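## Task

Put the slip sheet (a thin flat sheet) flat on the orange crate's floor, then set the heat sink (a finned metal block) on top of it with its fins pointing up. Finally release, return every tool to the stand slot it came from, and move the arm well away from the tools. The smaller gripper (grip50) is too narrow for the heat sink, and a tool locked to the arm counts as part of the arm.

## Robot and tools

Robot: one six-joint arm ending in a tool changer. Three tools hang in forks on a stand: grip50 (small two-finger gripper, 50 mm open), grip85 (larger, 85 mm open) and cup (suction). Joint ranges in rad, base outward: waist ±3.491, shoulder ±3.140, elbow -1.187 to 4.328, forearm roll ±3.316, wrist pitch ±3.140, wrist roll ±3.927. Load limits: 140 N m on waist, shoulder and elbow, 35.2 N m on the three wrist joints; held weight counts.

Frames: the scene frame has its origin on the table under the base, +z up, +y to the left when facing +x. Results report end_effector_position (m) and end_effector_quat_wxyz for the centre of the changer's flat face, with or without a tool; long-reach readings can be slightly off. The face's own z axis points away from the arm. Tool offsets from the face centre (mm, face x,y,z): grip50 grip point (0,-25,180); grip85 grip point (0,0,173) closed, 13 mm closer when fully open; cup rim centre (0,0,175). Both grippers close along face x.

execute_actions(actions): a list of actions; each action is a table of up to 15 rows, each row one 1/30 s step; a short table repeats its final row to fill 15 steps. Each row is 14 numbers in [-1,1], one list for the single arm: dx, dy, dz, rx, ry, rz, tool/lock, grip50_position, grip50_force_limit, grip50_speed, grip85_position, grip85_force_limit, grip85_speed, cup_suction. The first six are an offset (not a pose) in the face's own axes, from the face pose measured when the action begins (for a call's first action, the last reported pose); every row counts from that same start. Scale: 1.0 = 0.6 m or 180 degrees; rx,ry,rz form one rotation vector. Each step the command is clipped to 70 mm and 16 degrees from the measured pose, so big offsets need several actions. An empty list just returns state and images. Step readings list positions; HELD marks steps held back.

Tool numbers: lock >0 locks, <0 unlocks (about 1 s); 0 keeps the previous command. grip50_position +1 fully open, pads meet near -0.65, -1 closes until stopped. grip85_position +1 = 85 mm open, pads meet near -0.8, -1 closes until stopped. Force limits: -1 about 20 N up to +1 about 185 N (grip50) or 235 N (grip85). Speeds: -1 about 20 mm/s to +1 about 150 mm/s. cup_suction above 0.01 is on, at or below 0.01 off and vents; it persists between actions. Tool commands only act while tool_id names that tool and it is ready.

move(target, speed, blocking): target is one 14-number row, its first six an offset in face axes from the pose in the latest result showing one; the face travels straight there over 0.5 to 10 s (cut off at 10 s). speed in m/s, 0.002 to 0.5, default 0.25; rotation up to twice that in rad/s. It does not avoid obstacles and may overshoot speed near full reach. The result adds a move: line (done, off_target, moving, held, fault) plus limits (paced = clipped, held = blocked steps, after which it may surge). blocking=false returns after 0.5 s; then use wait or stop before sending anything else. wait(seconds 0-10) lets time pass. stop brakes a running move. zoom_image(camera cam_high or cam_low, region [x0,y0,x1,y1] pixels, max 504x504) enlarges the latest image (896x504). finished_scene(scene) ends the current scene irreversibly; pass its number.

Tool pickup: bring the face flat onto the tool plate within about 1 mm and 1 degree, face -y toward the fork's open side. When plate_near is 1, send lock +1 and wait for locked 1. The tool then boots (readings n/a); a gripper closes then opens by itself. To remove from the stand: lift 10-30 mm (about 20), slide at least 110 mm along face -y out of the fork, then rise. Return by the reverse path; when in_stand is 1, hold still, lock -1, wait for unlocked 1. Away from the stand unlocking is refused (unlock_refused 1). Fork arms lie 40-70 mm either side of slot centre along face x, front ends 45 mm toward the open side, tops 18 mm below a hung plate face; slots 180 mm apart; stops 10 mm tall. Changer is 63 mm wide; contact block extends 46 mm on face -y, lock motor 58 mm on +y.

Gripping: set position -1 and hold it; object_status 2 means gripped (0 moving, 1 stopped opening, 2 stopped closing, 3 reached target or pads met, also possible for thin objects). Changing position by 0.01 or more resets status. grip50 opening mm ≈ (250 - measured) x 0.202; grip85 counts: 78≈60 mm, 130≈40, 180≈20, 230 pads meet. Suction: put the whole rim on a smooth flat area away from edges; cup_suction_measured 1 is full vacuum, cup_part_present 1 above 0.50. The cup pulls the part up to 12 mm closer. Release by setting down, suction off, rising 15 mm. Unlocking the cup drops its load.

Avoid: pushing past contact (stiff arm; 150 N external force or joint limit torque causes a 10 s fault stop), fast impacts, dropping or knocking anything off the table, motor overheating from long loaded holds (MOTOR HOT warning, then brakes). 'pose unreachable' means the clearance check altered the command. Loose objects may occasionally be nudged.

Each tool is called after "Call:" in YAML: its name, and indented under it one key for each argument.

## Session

Call:
execute_actions:
  actions: []

Scene clock: 0.00 s.
end_effector_position=(+0.5065, +0.0115, +0.4834) locked=0 unlocked=1 plate_near=0 in_stand=0 unlock_refused=0 tool_id=none grip50_position_measured=n/a grip50_object_status=n/a grip85_position_measured=n/a grip85_object_status=n/a cup_suction_measured=n/a cup_part_present=n/a end_effector_quat_wxyz=(-0.004, +0.699, +0.715, -0.005)
Joint positions: [ 0.266  0.131  0.192  0.001 -1.629 -0.261]
Joint velocities: [-0.002 -0.     0.     0.001  0.     0.001]
Hand target: +0.506, +0.011, +0.483; -0.004, +0.699, +0.715, -0.005

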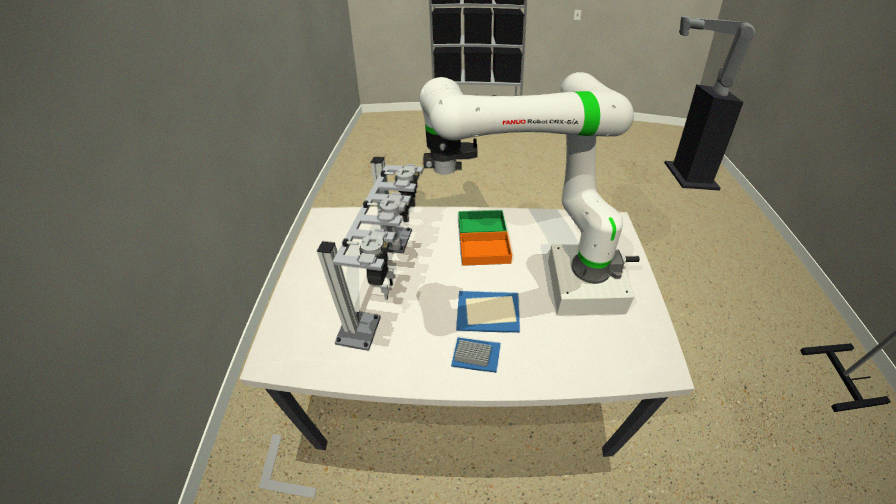

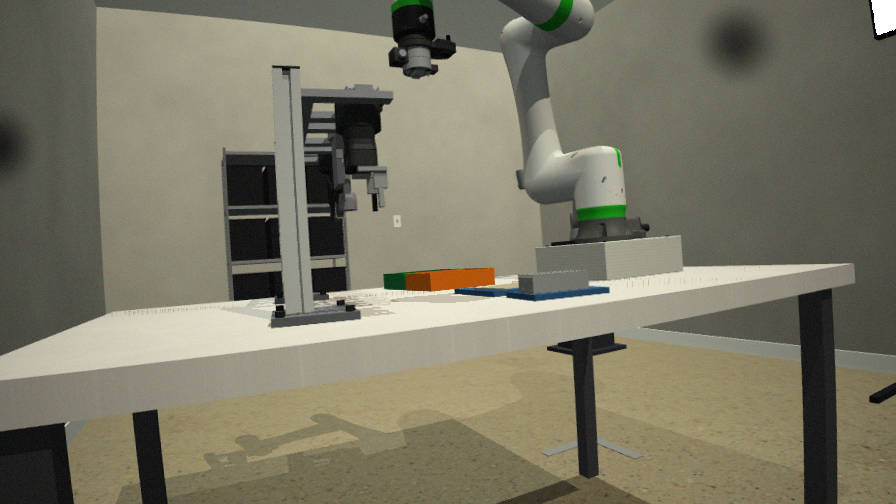

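Call:
zoom_image:
  camera: "cam_high"
  region: [310, 150, 440, 310]

Call:
zoom_image:
  camera: "cam_low"
  region: [260, 60, 420, 230]

Region (310, 150, 440, 310) of cam_high's 896x504 image, scaled by 3.150, with more detail than that image has; it fills the left 410 columns of this view, and the rest is white.

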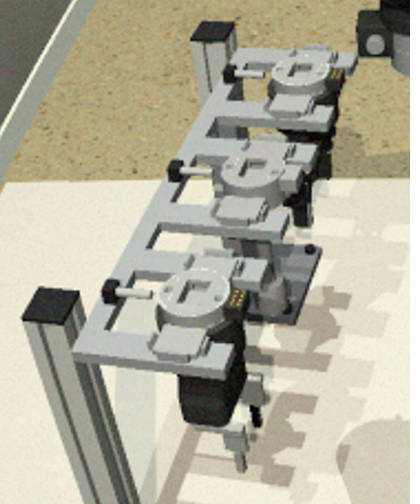

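Region (260, 60, 420, 230) of cam_low's 896x504 image, scaled by 2.965, with more detail than that image has; it fills the left 474 columns of this view, and the rest is white.

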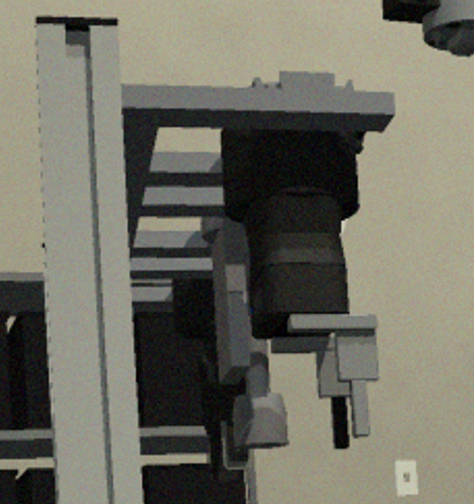

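Call:
zoom_image:
  camera: "cam_high"
  region: [370, 185, 420, 225]

Call:
zoom_image:
  camera: "cam_high"
  region: [380, 155, 430, 195]

Call:
zoom_image:
  camera: "cam_high"
  region: [345, 225, 395, 265]

Region (370, 185, 420, 225) of cam_high's 896x504 image, scaled by 10.080, with more detail than that image has; it fills the top 403 rows of this view, and the rest is white.

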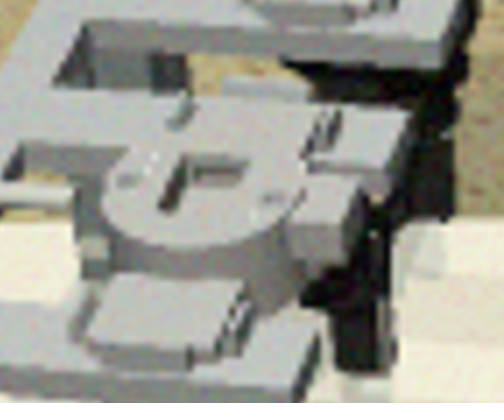

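Region (380, 155, 430, 195) of cam_high's 896x504 image, scaled by 10.080, with more detail than that image has; it fills the top 403 rows of this view, and the rest is white.

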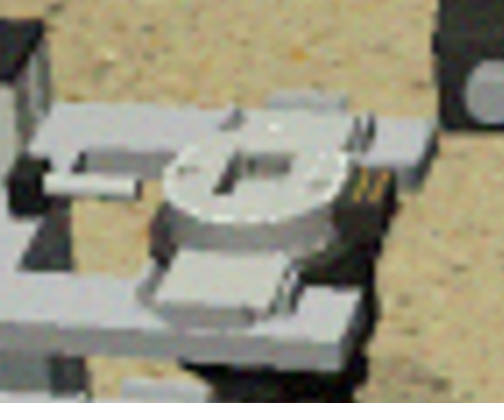

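Region (345, 225, 395, 265) of cam_high's 896x504 image, scaled by 10.080, with more detail than that image has; it fills the top 403 rows of this view, and the rest is white.

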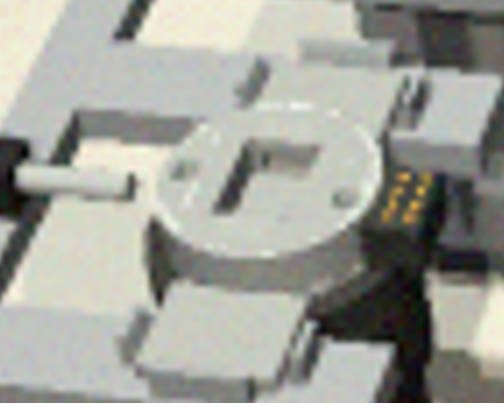

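Call:
move:
  target: [-0.01705,0.2881,0.1653,-0.0040,0.0007,0.0472,0,0,0,0,0,0,0,0]
  speed: 0.25

Scene clock: 16.53 s.
end_effector_position=(+0.6780, +0.0047, +0.3817) locked=0 unlocked=1 plate_near=0 in_stand=0 unlock_refused=0 tool_id=none grip50_position_measured=n/a grip50_object_status=n/a grip85_position_measured=n/a grip85_object_status=n/a cup_suction_measured=n/a cup_part_present=n/a end_effector_quat_wxyz=(+0.000, +0.750, +0.661, -0.000)
Joint positions: [ 0.183  0.588  0.57   0.002 -1.537 -0.326]
Joint velocities: [-0.     0.003  0.002 -0.002 -0.002  0.   ]
Hand target: +0.678, +0.005, +0.382; +0.000, +0.750, +0.661, -0.000
Off the commanded pose: 0.001 m, 0 deg.
move: done

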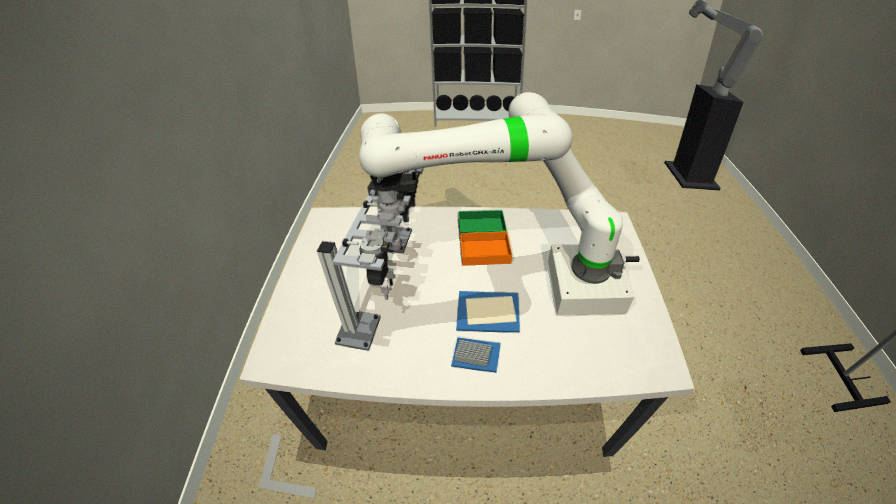

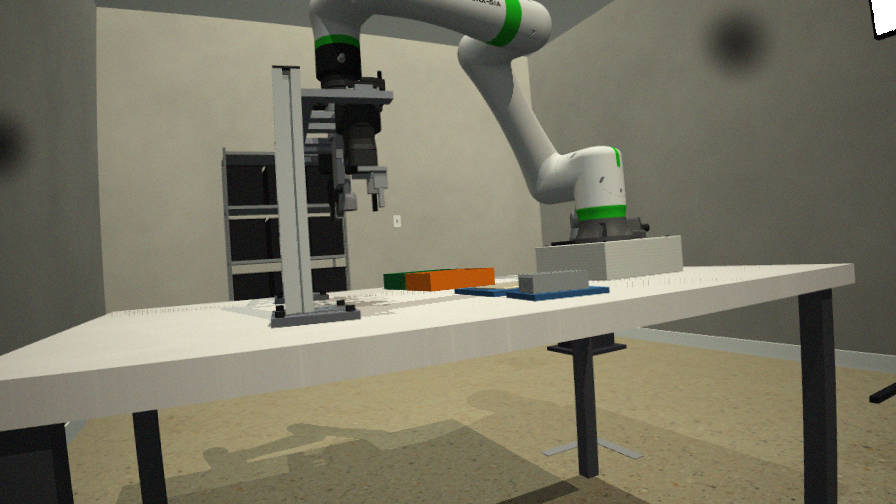

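Call:
zoom_image:
  camera: "cam_high"
  region: [372, 184, 408, 216]

Region (372, 184, 408, 216) of cam_high's 896x504 image, scaled by 14.000, with more detail than that image has.

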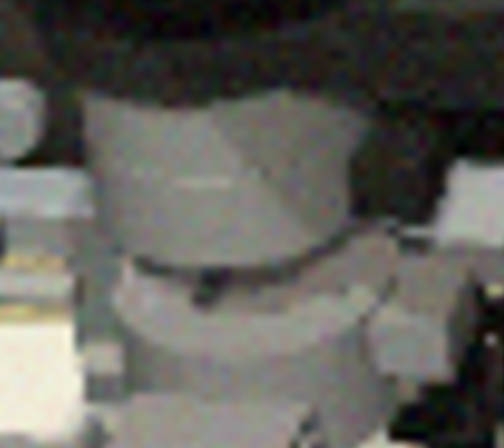

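Call:
zoom_image:
  camera: "cam_low"
  region: [296, 60, 400, 150]

Region (296, 60, 400, 150) of cam_low's 896x504 image, scaled by 4.846, with more detail than that image has; it fills the top 436 rows of this view, and the rest is white.

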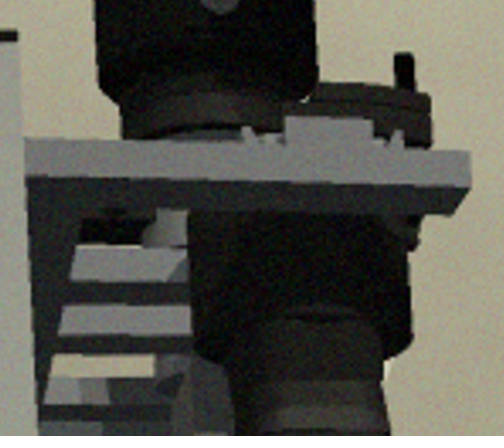

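Call:
execute_actions:
  actions:
    - [[0.001,-0.0004,0.0010,0,0,0,0,0,0,0,0,0,0,0],[0.002,-0.0008,0.0025,0,0,0,0,0,0,0,0,0,0,0],[0.0035,-0.0014,0.0045,0,0,0,0,0,0,0,0,0,0,0],[0.005,-0.002,0.0065,0,0,0,0,0,0,0,0,0,0,0],[0.0065,-0.0026,0.0085,0,0,0,0,0,0,0,0,0,0,0],[0.0075,-0.003,0.0103,0,0,0,0,0,0,0,0,0,0,0],[0.008,-0.0032,0.01167,0,0,0,0,0,0,0,0,0,0,0]]

Call:
zoom_image:
  camera: "cam_high"
  region: [372, 184, 408, 216]

Scene clock: 27.50 s.
end_effector_position=(+0.6767, +0.0097, +0.3748) locked=0 unlocked=1 plate_near=0 in_stand=0 unlock_refused=0 tool_id=none grip50_position_measured=n/a grip50_object_status=n/a grip85_position_measured=n/a grip85_object_status=n/a cup_suction_measured=n/a cup_part_present=n/a end_effector_quat_wxyz=(+0.000, +0.750, +0.661, -0.000)
Joint positions: [ 0.191  0.585  0.549  0.002 -1.52  -0.334]
Joint velocities: [-0.    -0.    -0.002  0.     0.003 -0.   ]
Hand target: +0.677, +0.010, +0.375; +0.000, +0.750, +0.661, -0.000
Off the commanded pose: 0.000 m, 0 deg.
Step readings (end_effector_position):
0: (+0.6780, +0.0046, +0.3817)
1: (+0.6780, +0.0046, +0.3817)
2: (+0.6780, +0.0046, +0.3816)
4: (+0.6776, +0.0054, +0.3803)
8: (+0.6769, +0.0087, +0.3762)
15: end_effector_position above

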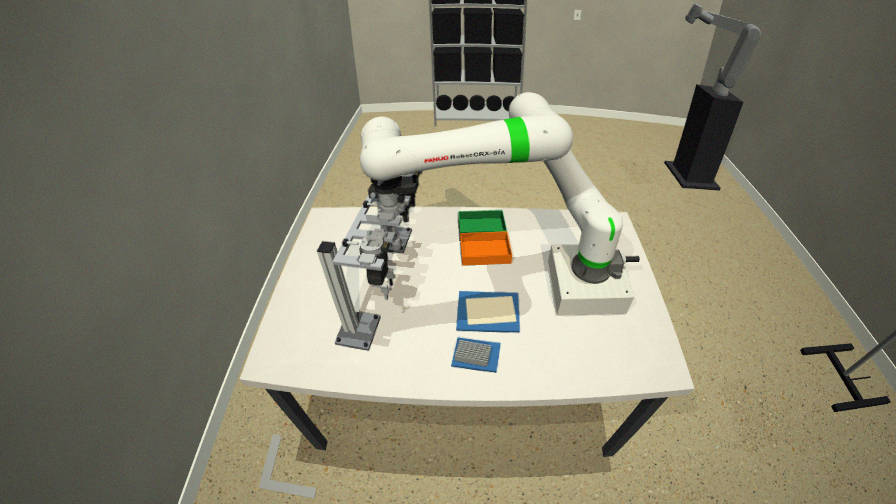

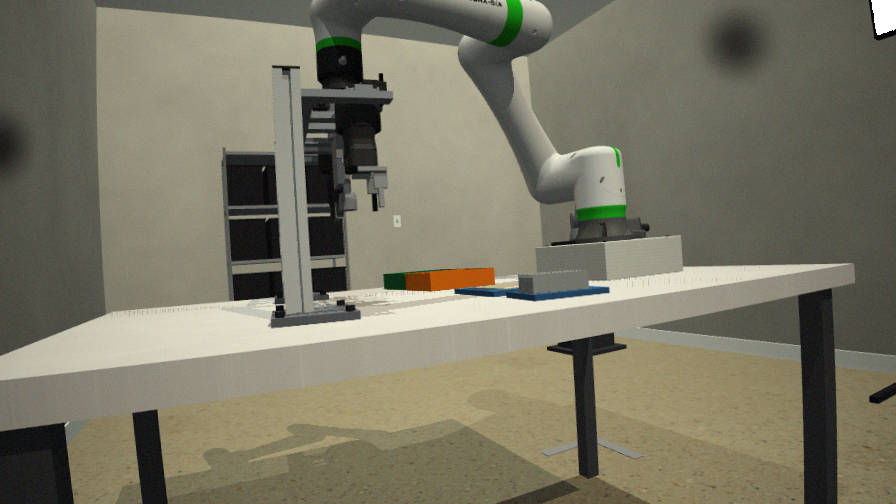

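Region (372, 184, 408, 216) of cam_high's 896x504 image, scaled by 14.000, with more detail than that image has.

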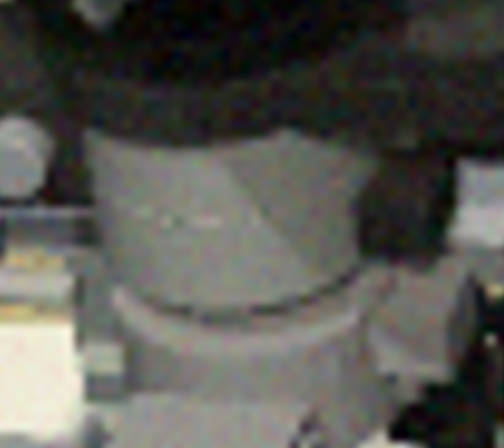

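Call:
execute_actions:
  actions:
    - [[0,-0.0003,0.001,0,0,0,0,0,0,0,0,0,0,0],[0,-0.0006,0.002,0,0,0,0,0,0,0,0,0,0,0],[0,-0.0007,0.003,0,0,0,0,0,0,0,0,0,0,0],[0,-0.0007,0.004,0,0,0,0,0,0,0,0,0,0,0],[0,-0.0007,0.005,0,0,0,0,0,0,0,0,0,0,0],[0,-0.0007,0.006,0,0,0,0,0,0,0,0,0,0,0],[0,-0.0007,0.00667,0,0,0,0,0,0,0,0,0,0,0]]

Call:
zoom_image:
  camera: "cam_high"
  region: [372, 184, 408, 216]

Scene clock: 30.67 s.
end_effector_position=(+0.6762, +0.0097, +0.3709) locked=0 unlocked=1 plate_near=0 in_stand=0 unlock_refused=0 tool_id=none grip50_position_measured=n/a grip50_object_status=n/a grip85_position_measured=n/a grip85_object_status=n/a cup_suction_measured=n/a cup_part_present=n/a end_effector_quat_wxyz=(+0.000, +0.750, +0.661, +0.000)
Joint positions: [ 0.191  0.584  0.539  0.002 -1.51  -0.334]
Joint velocities: [-0.    -0.    -0.     0.    -0.001 -0.   ]
Hand target: +0.676, +0.010, +0.371; +0.000, +0.750, +0.661, -0.000
Off the commanded pose: 0.000 m, 0 deg.
Step readings (end_effector_position):
0: (+0.6767, +0.0097, +0.3747)
1: (+0.6767, +0.0097, +0.3747)
2: (+0.6766, +0.0097, +0.3745)
4: (+0.6764, +0.0097, +0.3736)
8: (+0.6763, +0.0097, +0.3715)
15: end_effector_position above

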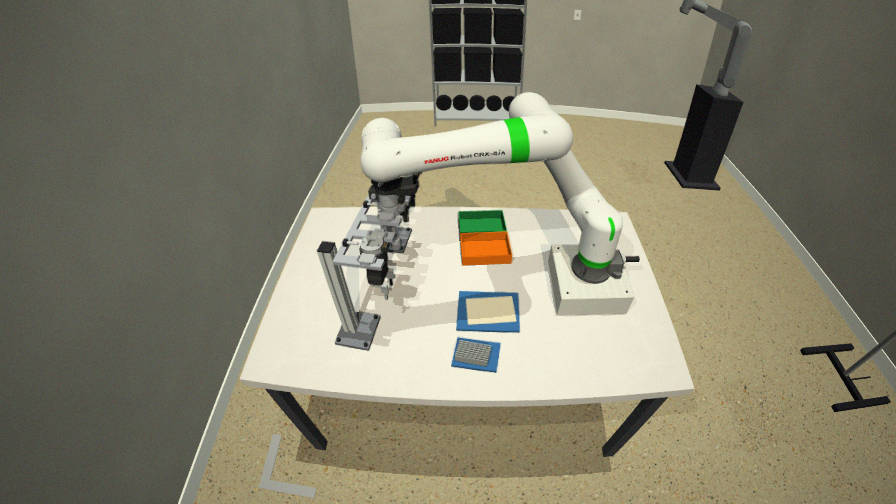

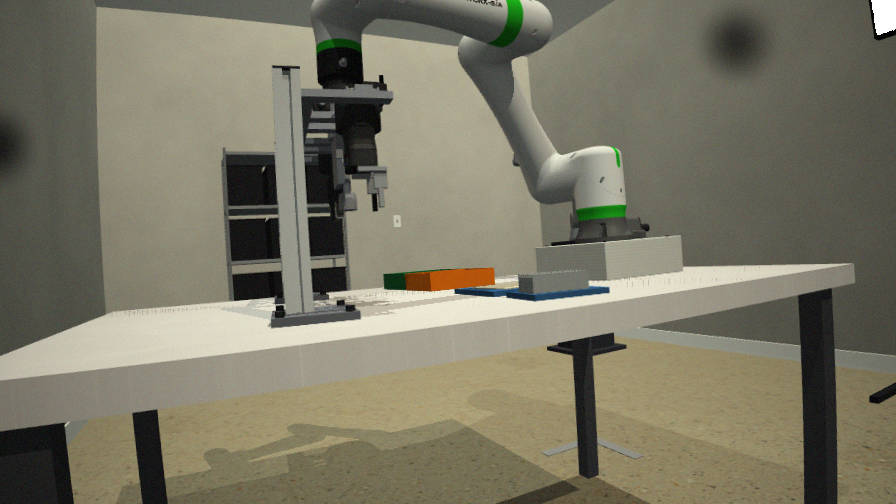

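Region (372, 184, 408, 216) of cam_high's 896x504 image, scaled by 14.000, with more detail than that image has.

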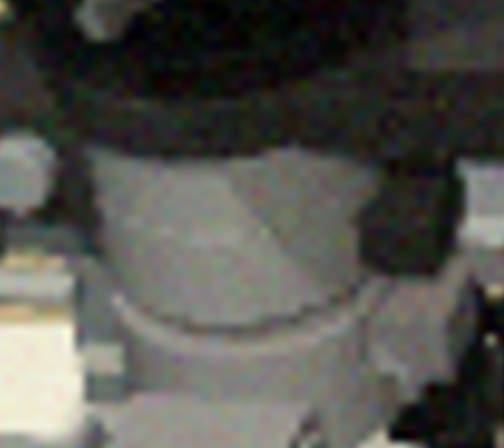

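Call:
execute_actions:
  actions:
    - [[0,0,0.00167,0,0,0,0,0,0,0,0,0,0,0],[0,0,0.00333,0,0,0,0,0,0,0,0,0,0,0]]

Call:
zoom_image:
  camera: "cam_high"
  region: [372, 184, 408, 216]

Scene clock: 32.00 s.
end_effector_position=(+0.6762, +0.0097, +0.3689) locked=0 unlocked=1 plate_near=0 in_stand=0 unlock_refused=0 tool_id=none grip50_position_measured=n/a grip50_object_status=n/a grip85_position_measured=n/a grip85_object_status=n/a cup_suction_measured=n/a cup_part_present=n/a end_effector_quat_wxyz=(+0.000, +0.750, +0.661, +0.000)
Joint positions: [ 0.191  0.585  0.535  0.002 -1.505 -0.334]
Joint velocities: [ 0.     0.    -0.     0.    -0.001 -0.   ]
Hand target: +0.676, +0.010, +0.369; +0.000, +0.750, +0.661, +0.000
Off the commanded pose: 0.000 m, 0 deg.
Step readings (end_effector_position):
0: (+0.6763, +0.0097, +0.3708)
1: (+0.6763, +0.0097, +0.3707)
2: (+0.6763, +0.0097, +0.3704)
4: (+0.6762, +0.0097, +0.3693)
8: (+0.6762, +0.0097, +0.3689)
15: end_effector_position above

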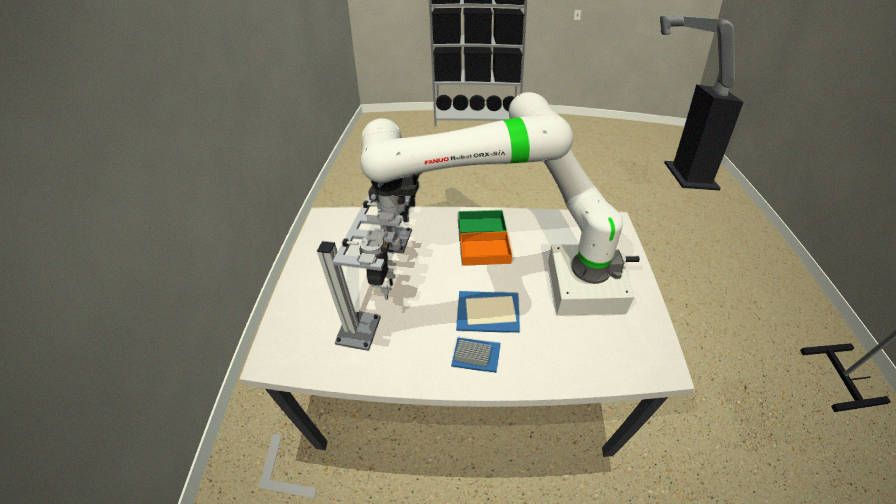

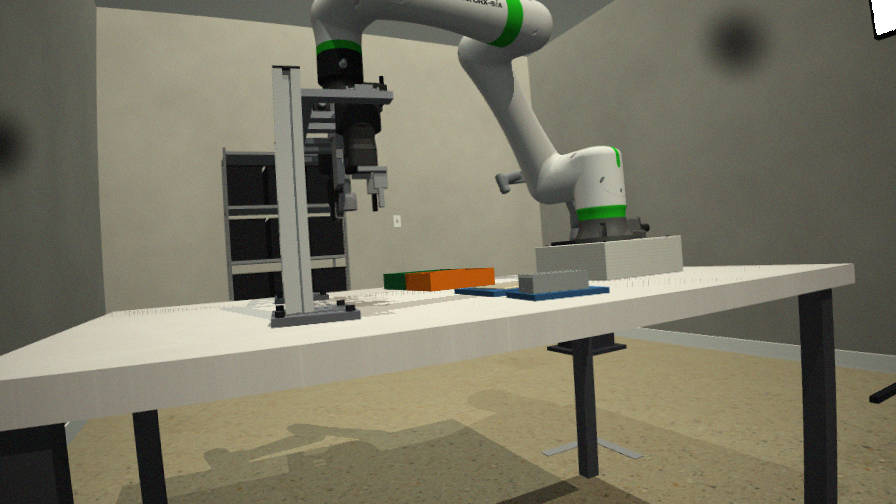

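Region (372, 184, 408, 216) of cam_high's 896x504 image, scaled by 14.000, with more detail than that image has.

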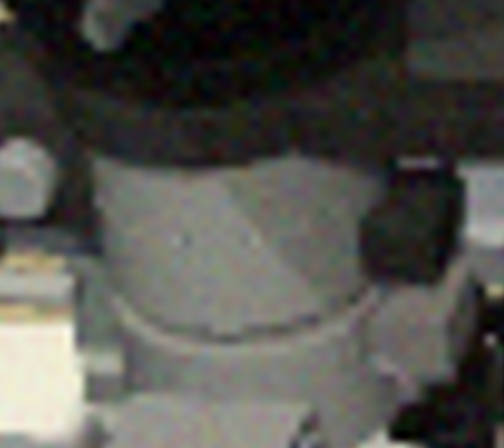

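Call:
execute_actions:
  actions:
    - [[0,0,0.00167,0,0,0,0,0,0,0,0,0,0,0],[0,0,0.00333,0,0,0,0,0,0,0,0,0,0,0]]

Call:
zoom_image:
  camera: "cam_high"
  region: [372, 184, 408, 216]

Scene clock: 33.67 s.
end_effector_position=(+0.6762, +0.0097, +0.3669) locked=0 unlocked=1 plate_near=0 in_stand=0 unlock_refused=0 tool_id=none grip50_position_measured=n/a grip50_object_status=n/a grip85_position_measured=n/a grip85_object_status=n/a cup_suction_measured=n/a cup_part_present=n/a end_effector_quat_wxyz=(+0.000, +0.750, +0.661, +0.000)
Joint positions: [ 0.191  0.585  0.531  0.002 -1.501 -0.334]
Joint velocities: [ 0.001 -0.    -0.001  0.001 -0.     0.   ]
Hand target: +0.676, +0.010, +0.367; +0.000, +0.750, +0.661, +0.000
Off the commanded pose: 0.000 m, 0 deg.
Step readings (end_effector_position):
0: (+0.6762, +0.0097, +0.3689)
1: (+0.6762, +0.0097, +0.3688)
2: (+0.6762, +0.0097, +0.3685)
4: (+0.6762, +0.0097, +0.3675)
8: (+0.6762, +0.0097, +0.3670)
15: end_effector_position above

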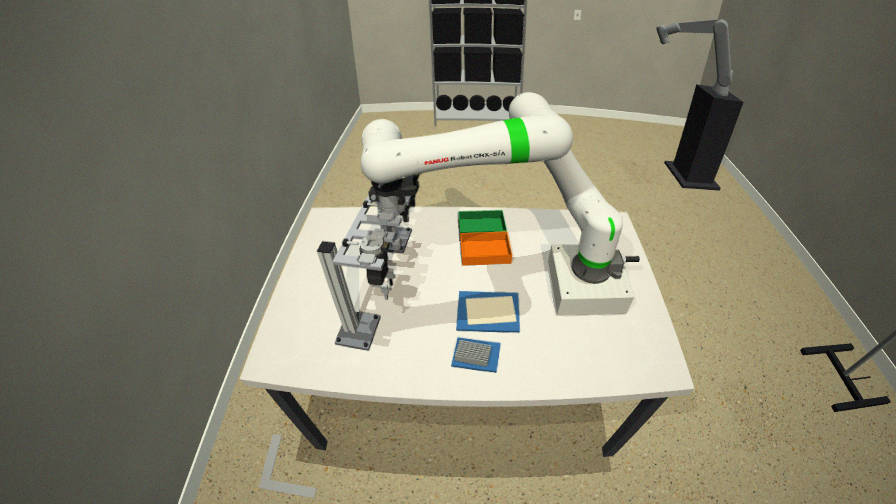

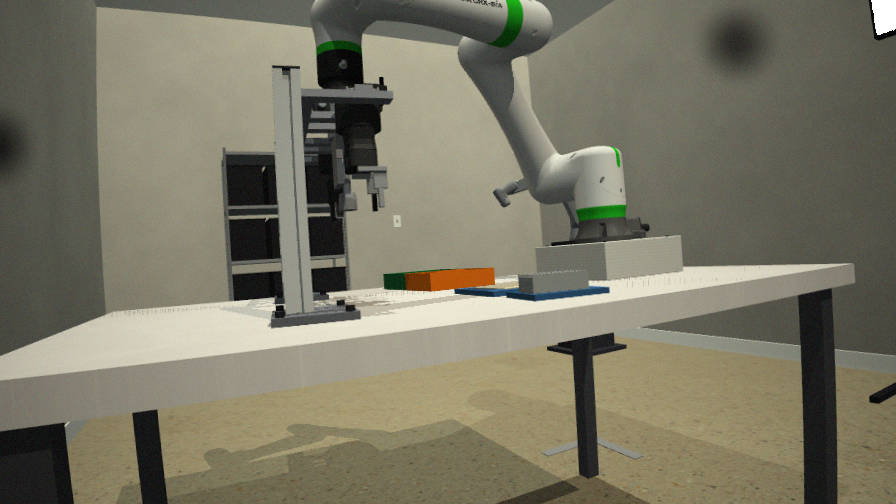

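Region (372, 184, 408, 216) of cam_high's 896x504 image, scaled by 14.000, with more detail than that image has.

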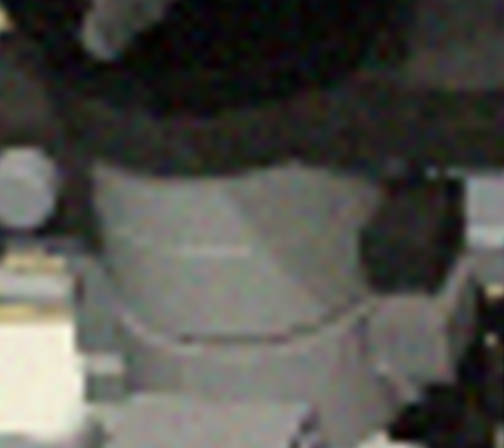

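Call:
execute_actions:
  actions:
    - [[0,0,0.00167,0,0,0,0,0,0,0,0,0,0,0],[0,0,0.0025,0,0,0,0,0,0,0,0,0,0,0]]

Call:
zoom_image:
  camera: "cam_high"
  region: [372, 184, 408, 216]

Scene clock: 35.27 s.
end_effector_position=(+0.6762, +0.0097, +0.3654) locked=0 unlocked=1 plate_near=0 in_stand=1 unlock_refused=0 tool_id=none grip50_position_measured=n/a grip50_object_status=n/a grip85_position_measured=n/a grip85_object_status=n/a cup_suction_measured=n/a cup_part_present=n/a end_effector_quat_wxyz=(+0.000, +0.750, +0.661, +0.000)
Joint positions: [ 0.191  0.585  0.528  0.002 -1.498 -0.334]
Joint velocities: [ 0.001  0.    -0.001  0.002  0.001  0.   ]
Hand target: +0.676, +0.010, +0.365; +0.000, +0.750, +0.661, +0.000
Off the commanded pose: 0.000 m, 0 deg.
Step readings (end_effector_position):
0: (+0.6762, +0.0097, +0.3669)
1: (+0.6762, +0.0097, +0.3668)
2: (+0.6762, +0.0097, +0.3665)
4: (+0.6762, +0.0097, +0.3657)
8: (+0.6762, +0.0097, +0.3654)
15: end_effector_position above

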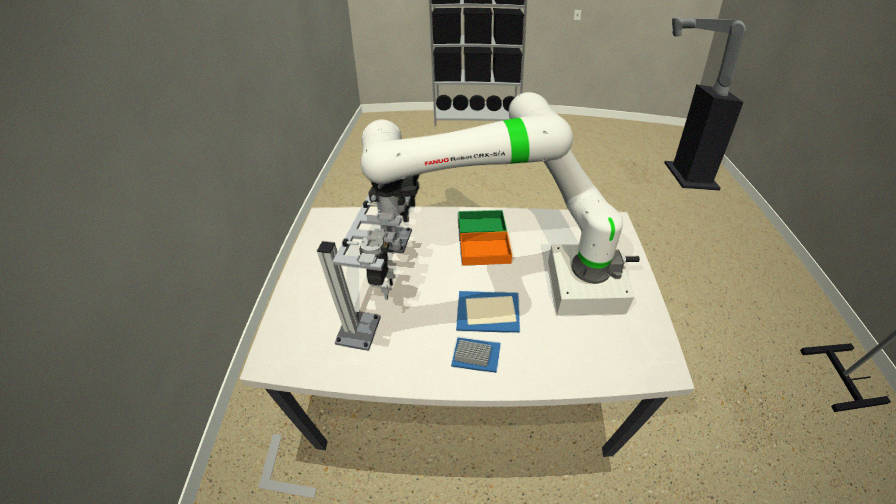

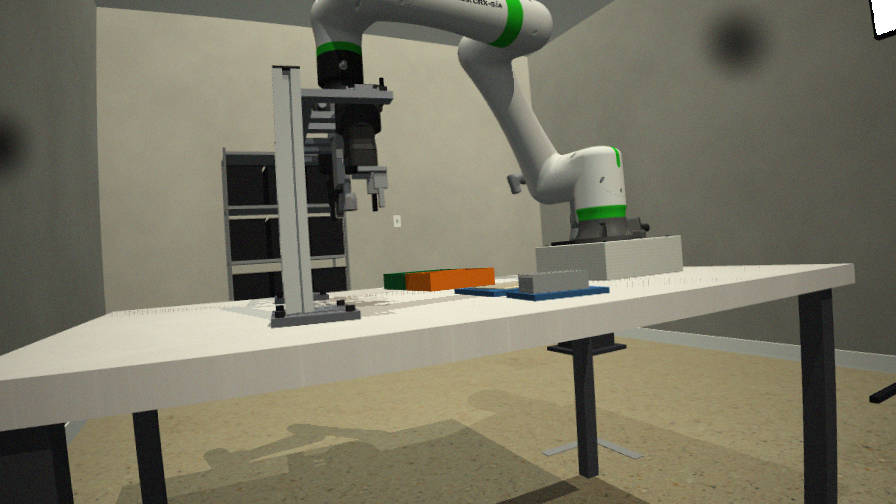

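Region (372, 184, 408, 216) of cam_high's 896x504 image, scaled by 14.000, with more detail than that image has.

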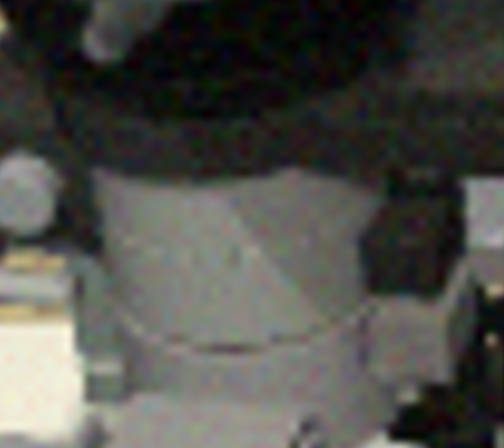

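in_stand=1. Continue 2 mm.

Call:
execute_actions:
  actions:
    - [[0,0,0.00167,0,0,0,0,0,0,0,0,0,0,0],[0,0,0.00333,0,0,0,0,0,0,0,0,0,0,0]]

Scene clock: 36.37 s.
end_effector_position=(+0.6762, +0.0097, +0.3634) locked=0 unlocked=1 plate_near=0 in_stand=1 unlock_refused=0 tool_id=none grip50_position_measured=n/a grip50_object_status=n/a grip85_position_measured=n/a grip85_object_status=n/a cup_suction_measured=n/a cup_part_present=n/a end_effector_quat_wxyz=(+0.000, +0.750, +0.661, +0.000)
Joint positions: [ 0.191  0.586  0.524  0.002 -1.493 -0.334]
Joint velocities: [-0.001  0.     0.     0.    -0.001  0.   ]
Hand target: +0.676, +0.010, +0.363; +0.000, +0.750, +0.661, +0.000
Off the commanded pose: 0.000 m, 0 deg.
Step readings (end_effector_position):
0: (+0.6762, +0.0097, +0.3654)
1: (+0.6762, +0.0097, +0.3653)
2: (+0.6762, +0.0097, +0.3650)
4: (+0.6762, +0.0097, +0.3639)
8: (+0.6762, +0.0097, +0.3634)
15: end_effector_position above

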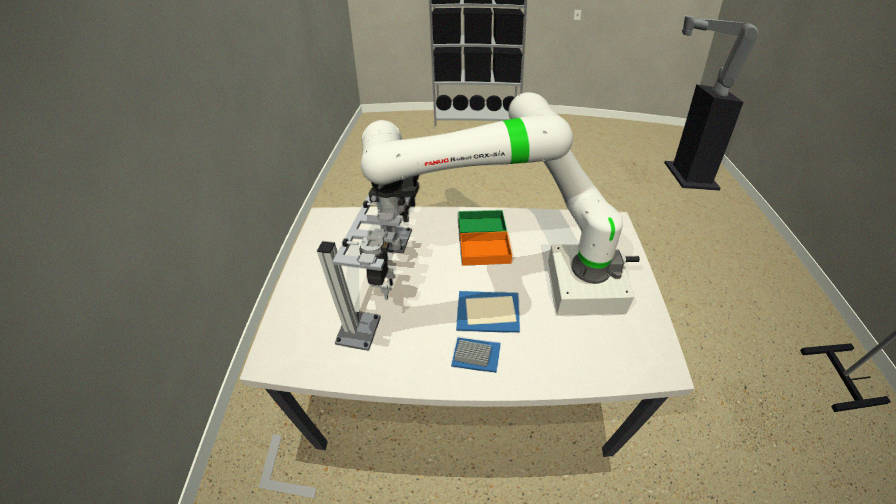

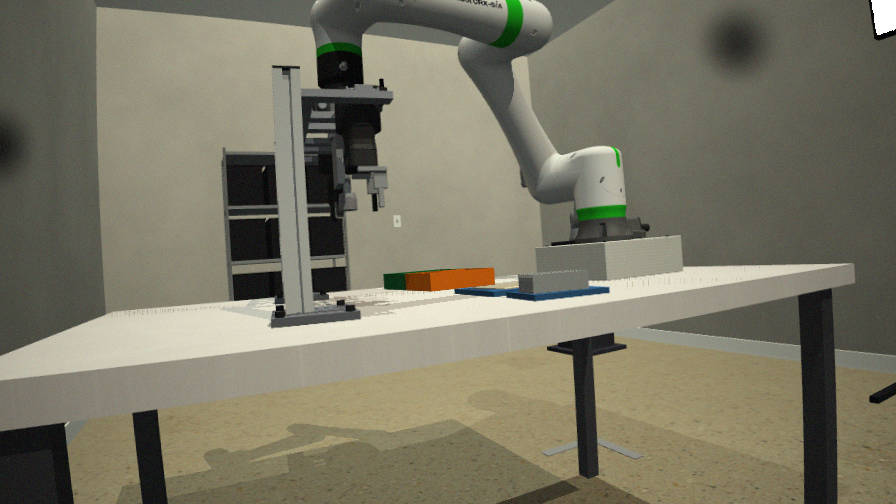

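Call:
execute_actions:
  actions:
    - [[0,0,0.0012,0,0,0,0,0,0,0,0,0,0,0],[0,0,0.00217,0,0,0,0,0,0,0,0,0,0,0]]

Scene clock: 40.63 s.
end_effector_position=(+0.6762, +0.0097, +0.3621) locked=0 unlocked=1 plate_near=1 in_stand=1 unlock_refused=0 tool_id=none grip50_position_measured=n/a grip50_object_status=n/a grip85_position_measured=n/a grip85_object_status=n/a cup_suction_measured=n/a cup_part_present=n/a end_effector_quat_wxyz=(+0.000, +0.750, +0.661, +0.000)
Joint positions: [ 0.191  0.586  0.521  0.002 -1.49  -0.334]
Joint velocities: [ 0.001 -0.     0.     0.001  0.001  0.   ]
Hand target: +0.676, +0.010, +0.362; +0.000, +0.750, +0.661, +0.000
Off the commanded pose: 0.000 m, 0 deg.
Step readings (end_effector_position):
0: (+0.6762, +0.0097, +0.3634)
1: (+0.6762, +0.0097, +0.3634)
2: (+0.6762, +0.0097, +0.3632)
4: (+0.6762, +0.0097, +0.3626)
8: (+0.6762, +0.0097, +0.3622)
15: end_effector_position above

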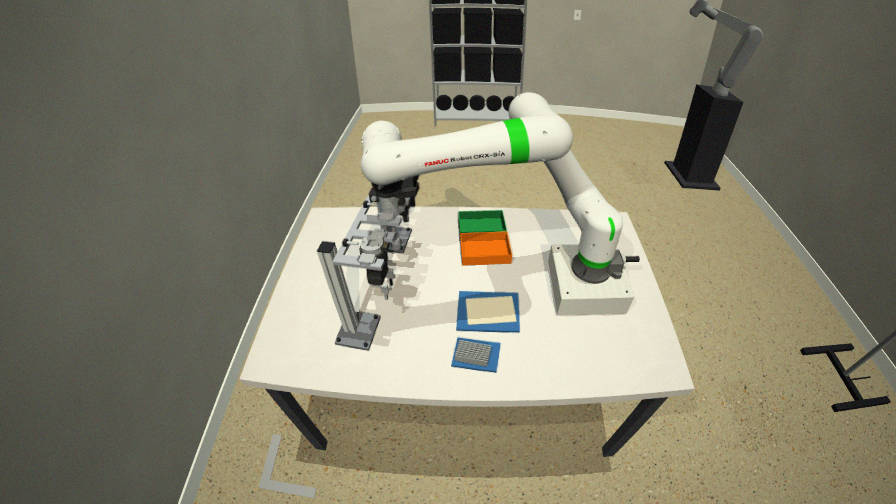

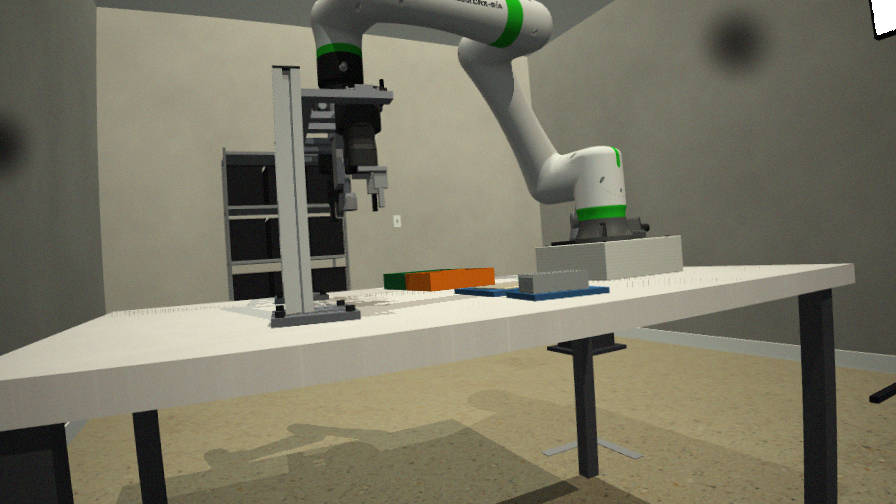

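Call:
execute_actions:
  actions:
    - [[0,0,-0.0006,0,0,0,1,0,0,0,0,0,0,0]]

Call:
zoom_image:
  camera: "cam_high"
  region: [450, 285, 530, 340]

Call:
zoom_image:
  camera: "cam_high"
  region: [450, 200, 530, 275]

Call:
zoom_image:
  camera: "cam_high"
  region: [445, 330, 509, 378]

Scene clock: 42.33 s.
end_effector_position=(+0.6762, +0.0097, +0.3624) locked=0 unlocked=0 plate_near=1 in_stand=1 unlock_refused=0 tool_id=none grip50_position_measured=n/a grip50_object_status=n/a grip85_position_measured=n/a grip85_object_status=n/a cup_suction_measured=n/a cup_part_present=n/a end_effector_quat_wxyz=(+0.000, +0.750, +0.661, -0.000)
Joint positions: [ 0.191  0.586  0.522  0.002 -1.491 -0.334]
Joint velocities: [ 0.001  0.     0.001 -0.    -0.    -0.   ]
Hand target: +0.676, +0.010, +0.362; +0.000, +0.750, +0.661, +0.000
Off the commanded pose: 0.000 m, 0 deg.
Step readings (end_effector_position):
0: (+0.6762, +0.0097, +0.3621)
1: (+0.6762, +0.0097, +0.3621)
2: (+0.6762, +0.0097, +0.3621)
4: (+0.6762, +0.0097, +0.3621)
8: (+0.6763, +0.0097, +0.3622)
15: end_effector_position above

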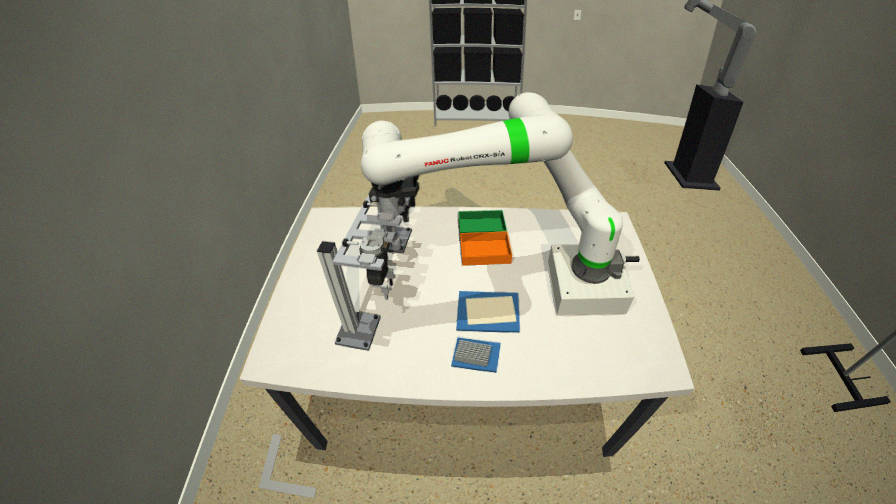

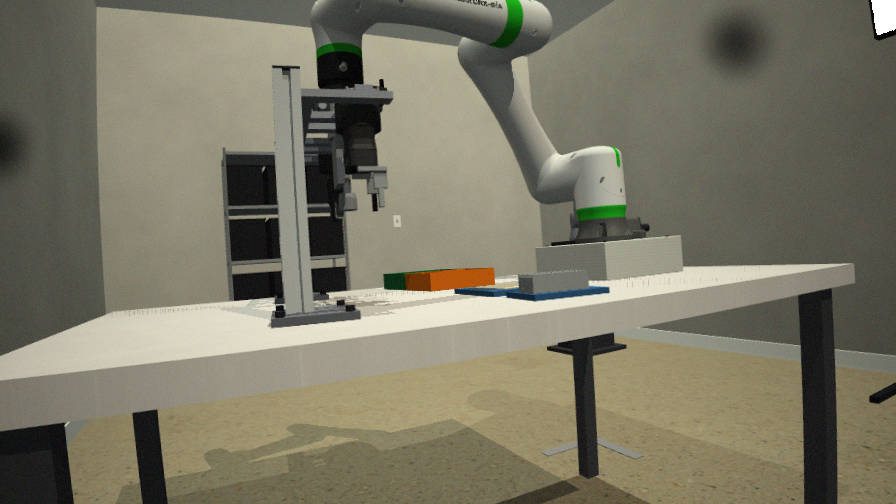

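Region (450, 285, 530, 340) of cam_high's 896x504 image, scaled by 6.300, with more detail than that image has; it fills the top 346 rows of this view, and the rest is white.

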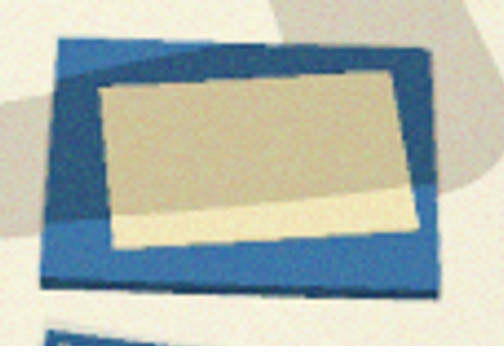

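Region (450, 200, 530, 275) of cam_high's 896x504 image, scaled by 6.300, with more detail than that image has; it fills the top 472 rows of this view, and the rest is white.

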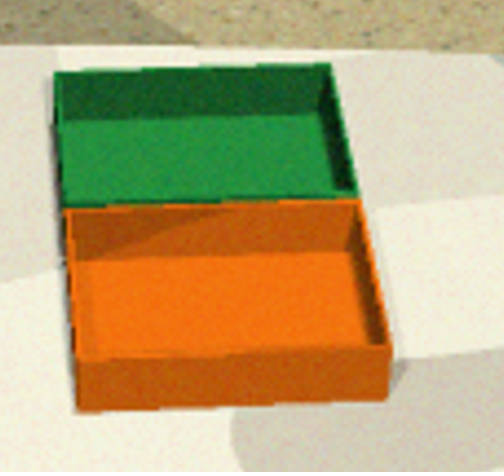

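Region (445, 330, 509, 378) of cam_high's 896x504 image, scaled by 7.875, with more detail than that image has; it fills the top 378 rows of this view, and the rest is white.

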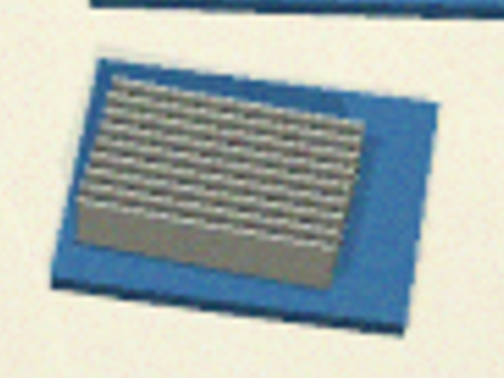

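Call:
execute_actions:
  actions: []

Scene clock: 54.70 s.
end_effector_position=(+0.6762, +0.0097, +0.3625) locked=1 unlocked=0 plate_near=1 in_stand=1 unlock_refused=0 tool_id=cup grip50_position_measured=n/a grip50_object_status=n/a grip85_position_measured=n/a grip85_object_status=n/a cup_suction_measured=0.00 cup_part_present=0 end_effector_quat_wxyz=(+0.000, +0.750, +0.661, +0.000)
Joint positions: [ 0.191  0.586  0.522  0.002 -1.491 -0.334]
Joint velocities: [ 0.002 -0.     0.001 -0.001  0.    -0.   ]
Hand target: +0.676, +0.010, +0.362; +0.000, +0.750, +0.661, +0.000
Off the commanded pose: 0.000 m, 0 deg.

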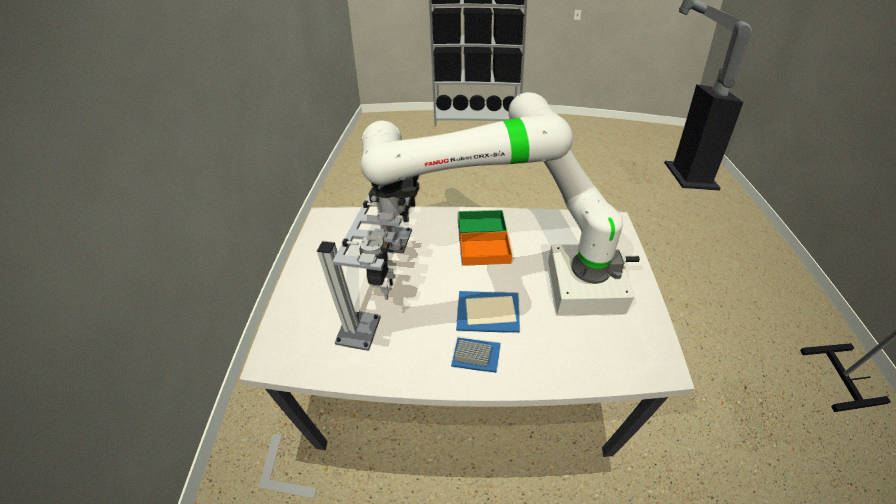

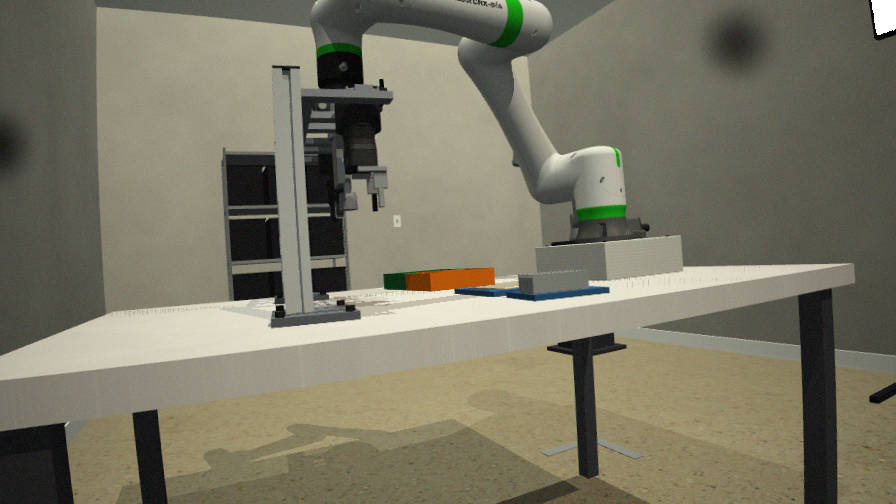

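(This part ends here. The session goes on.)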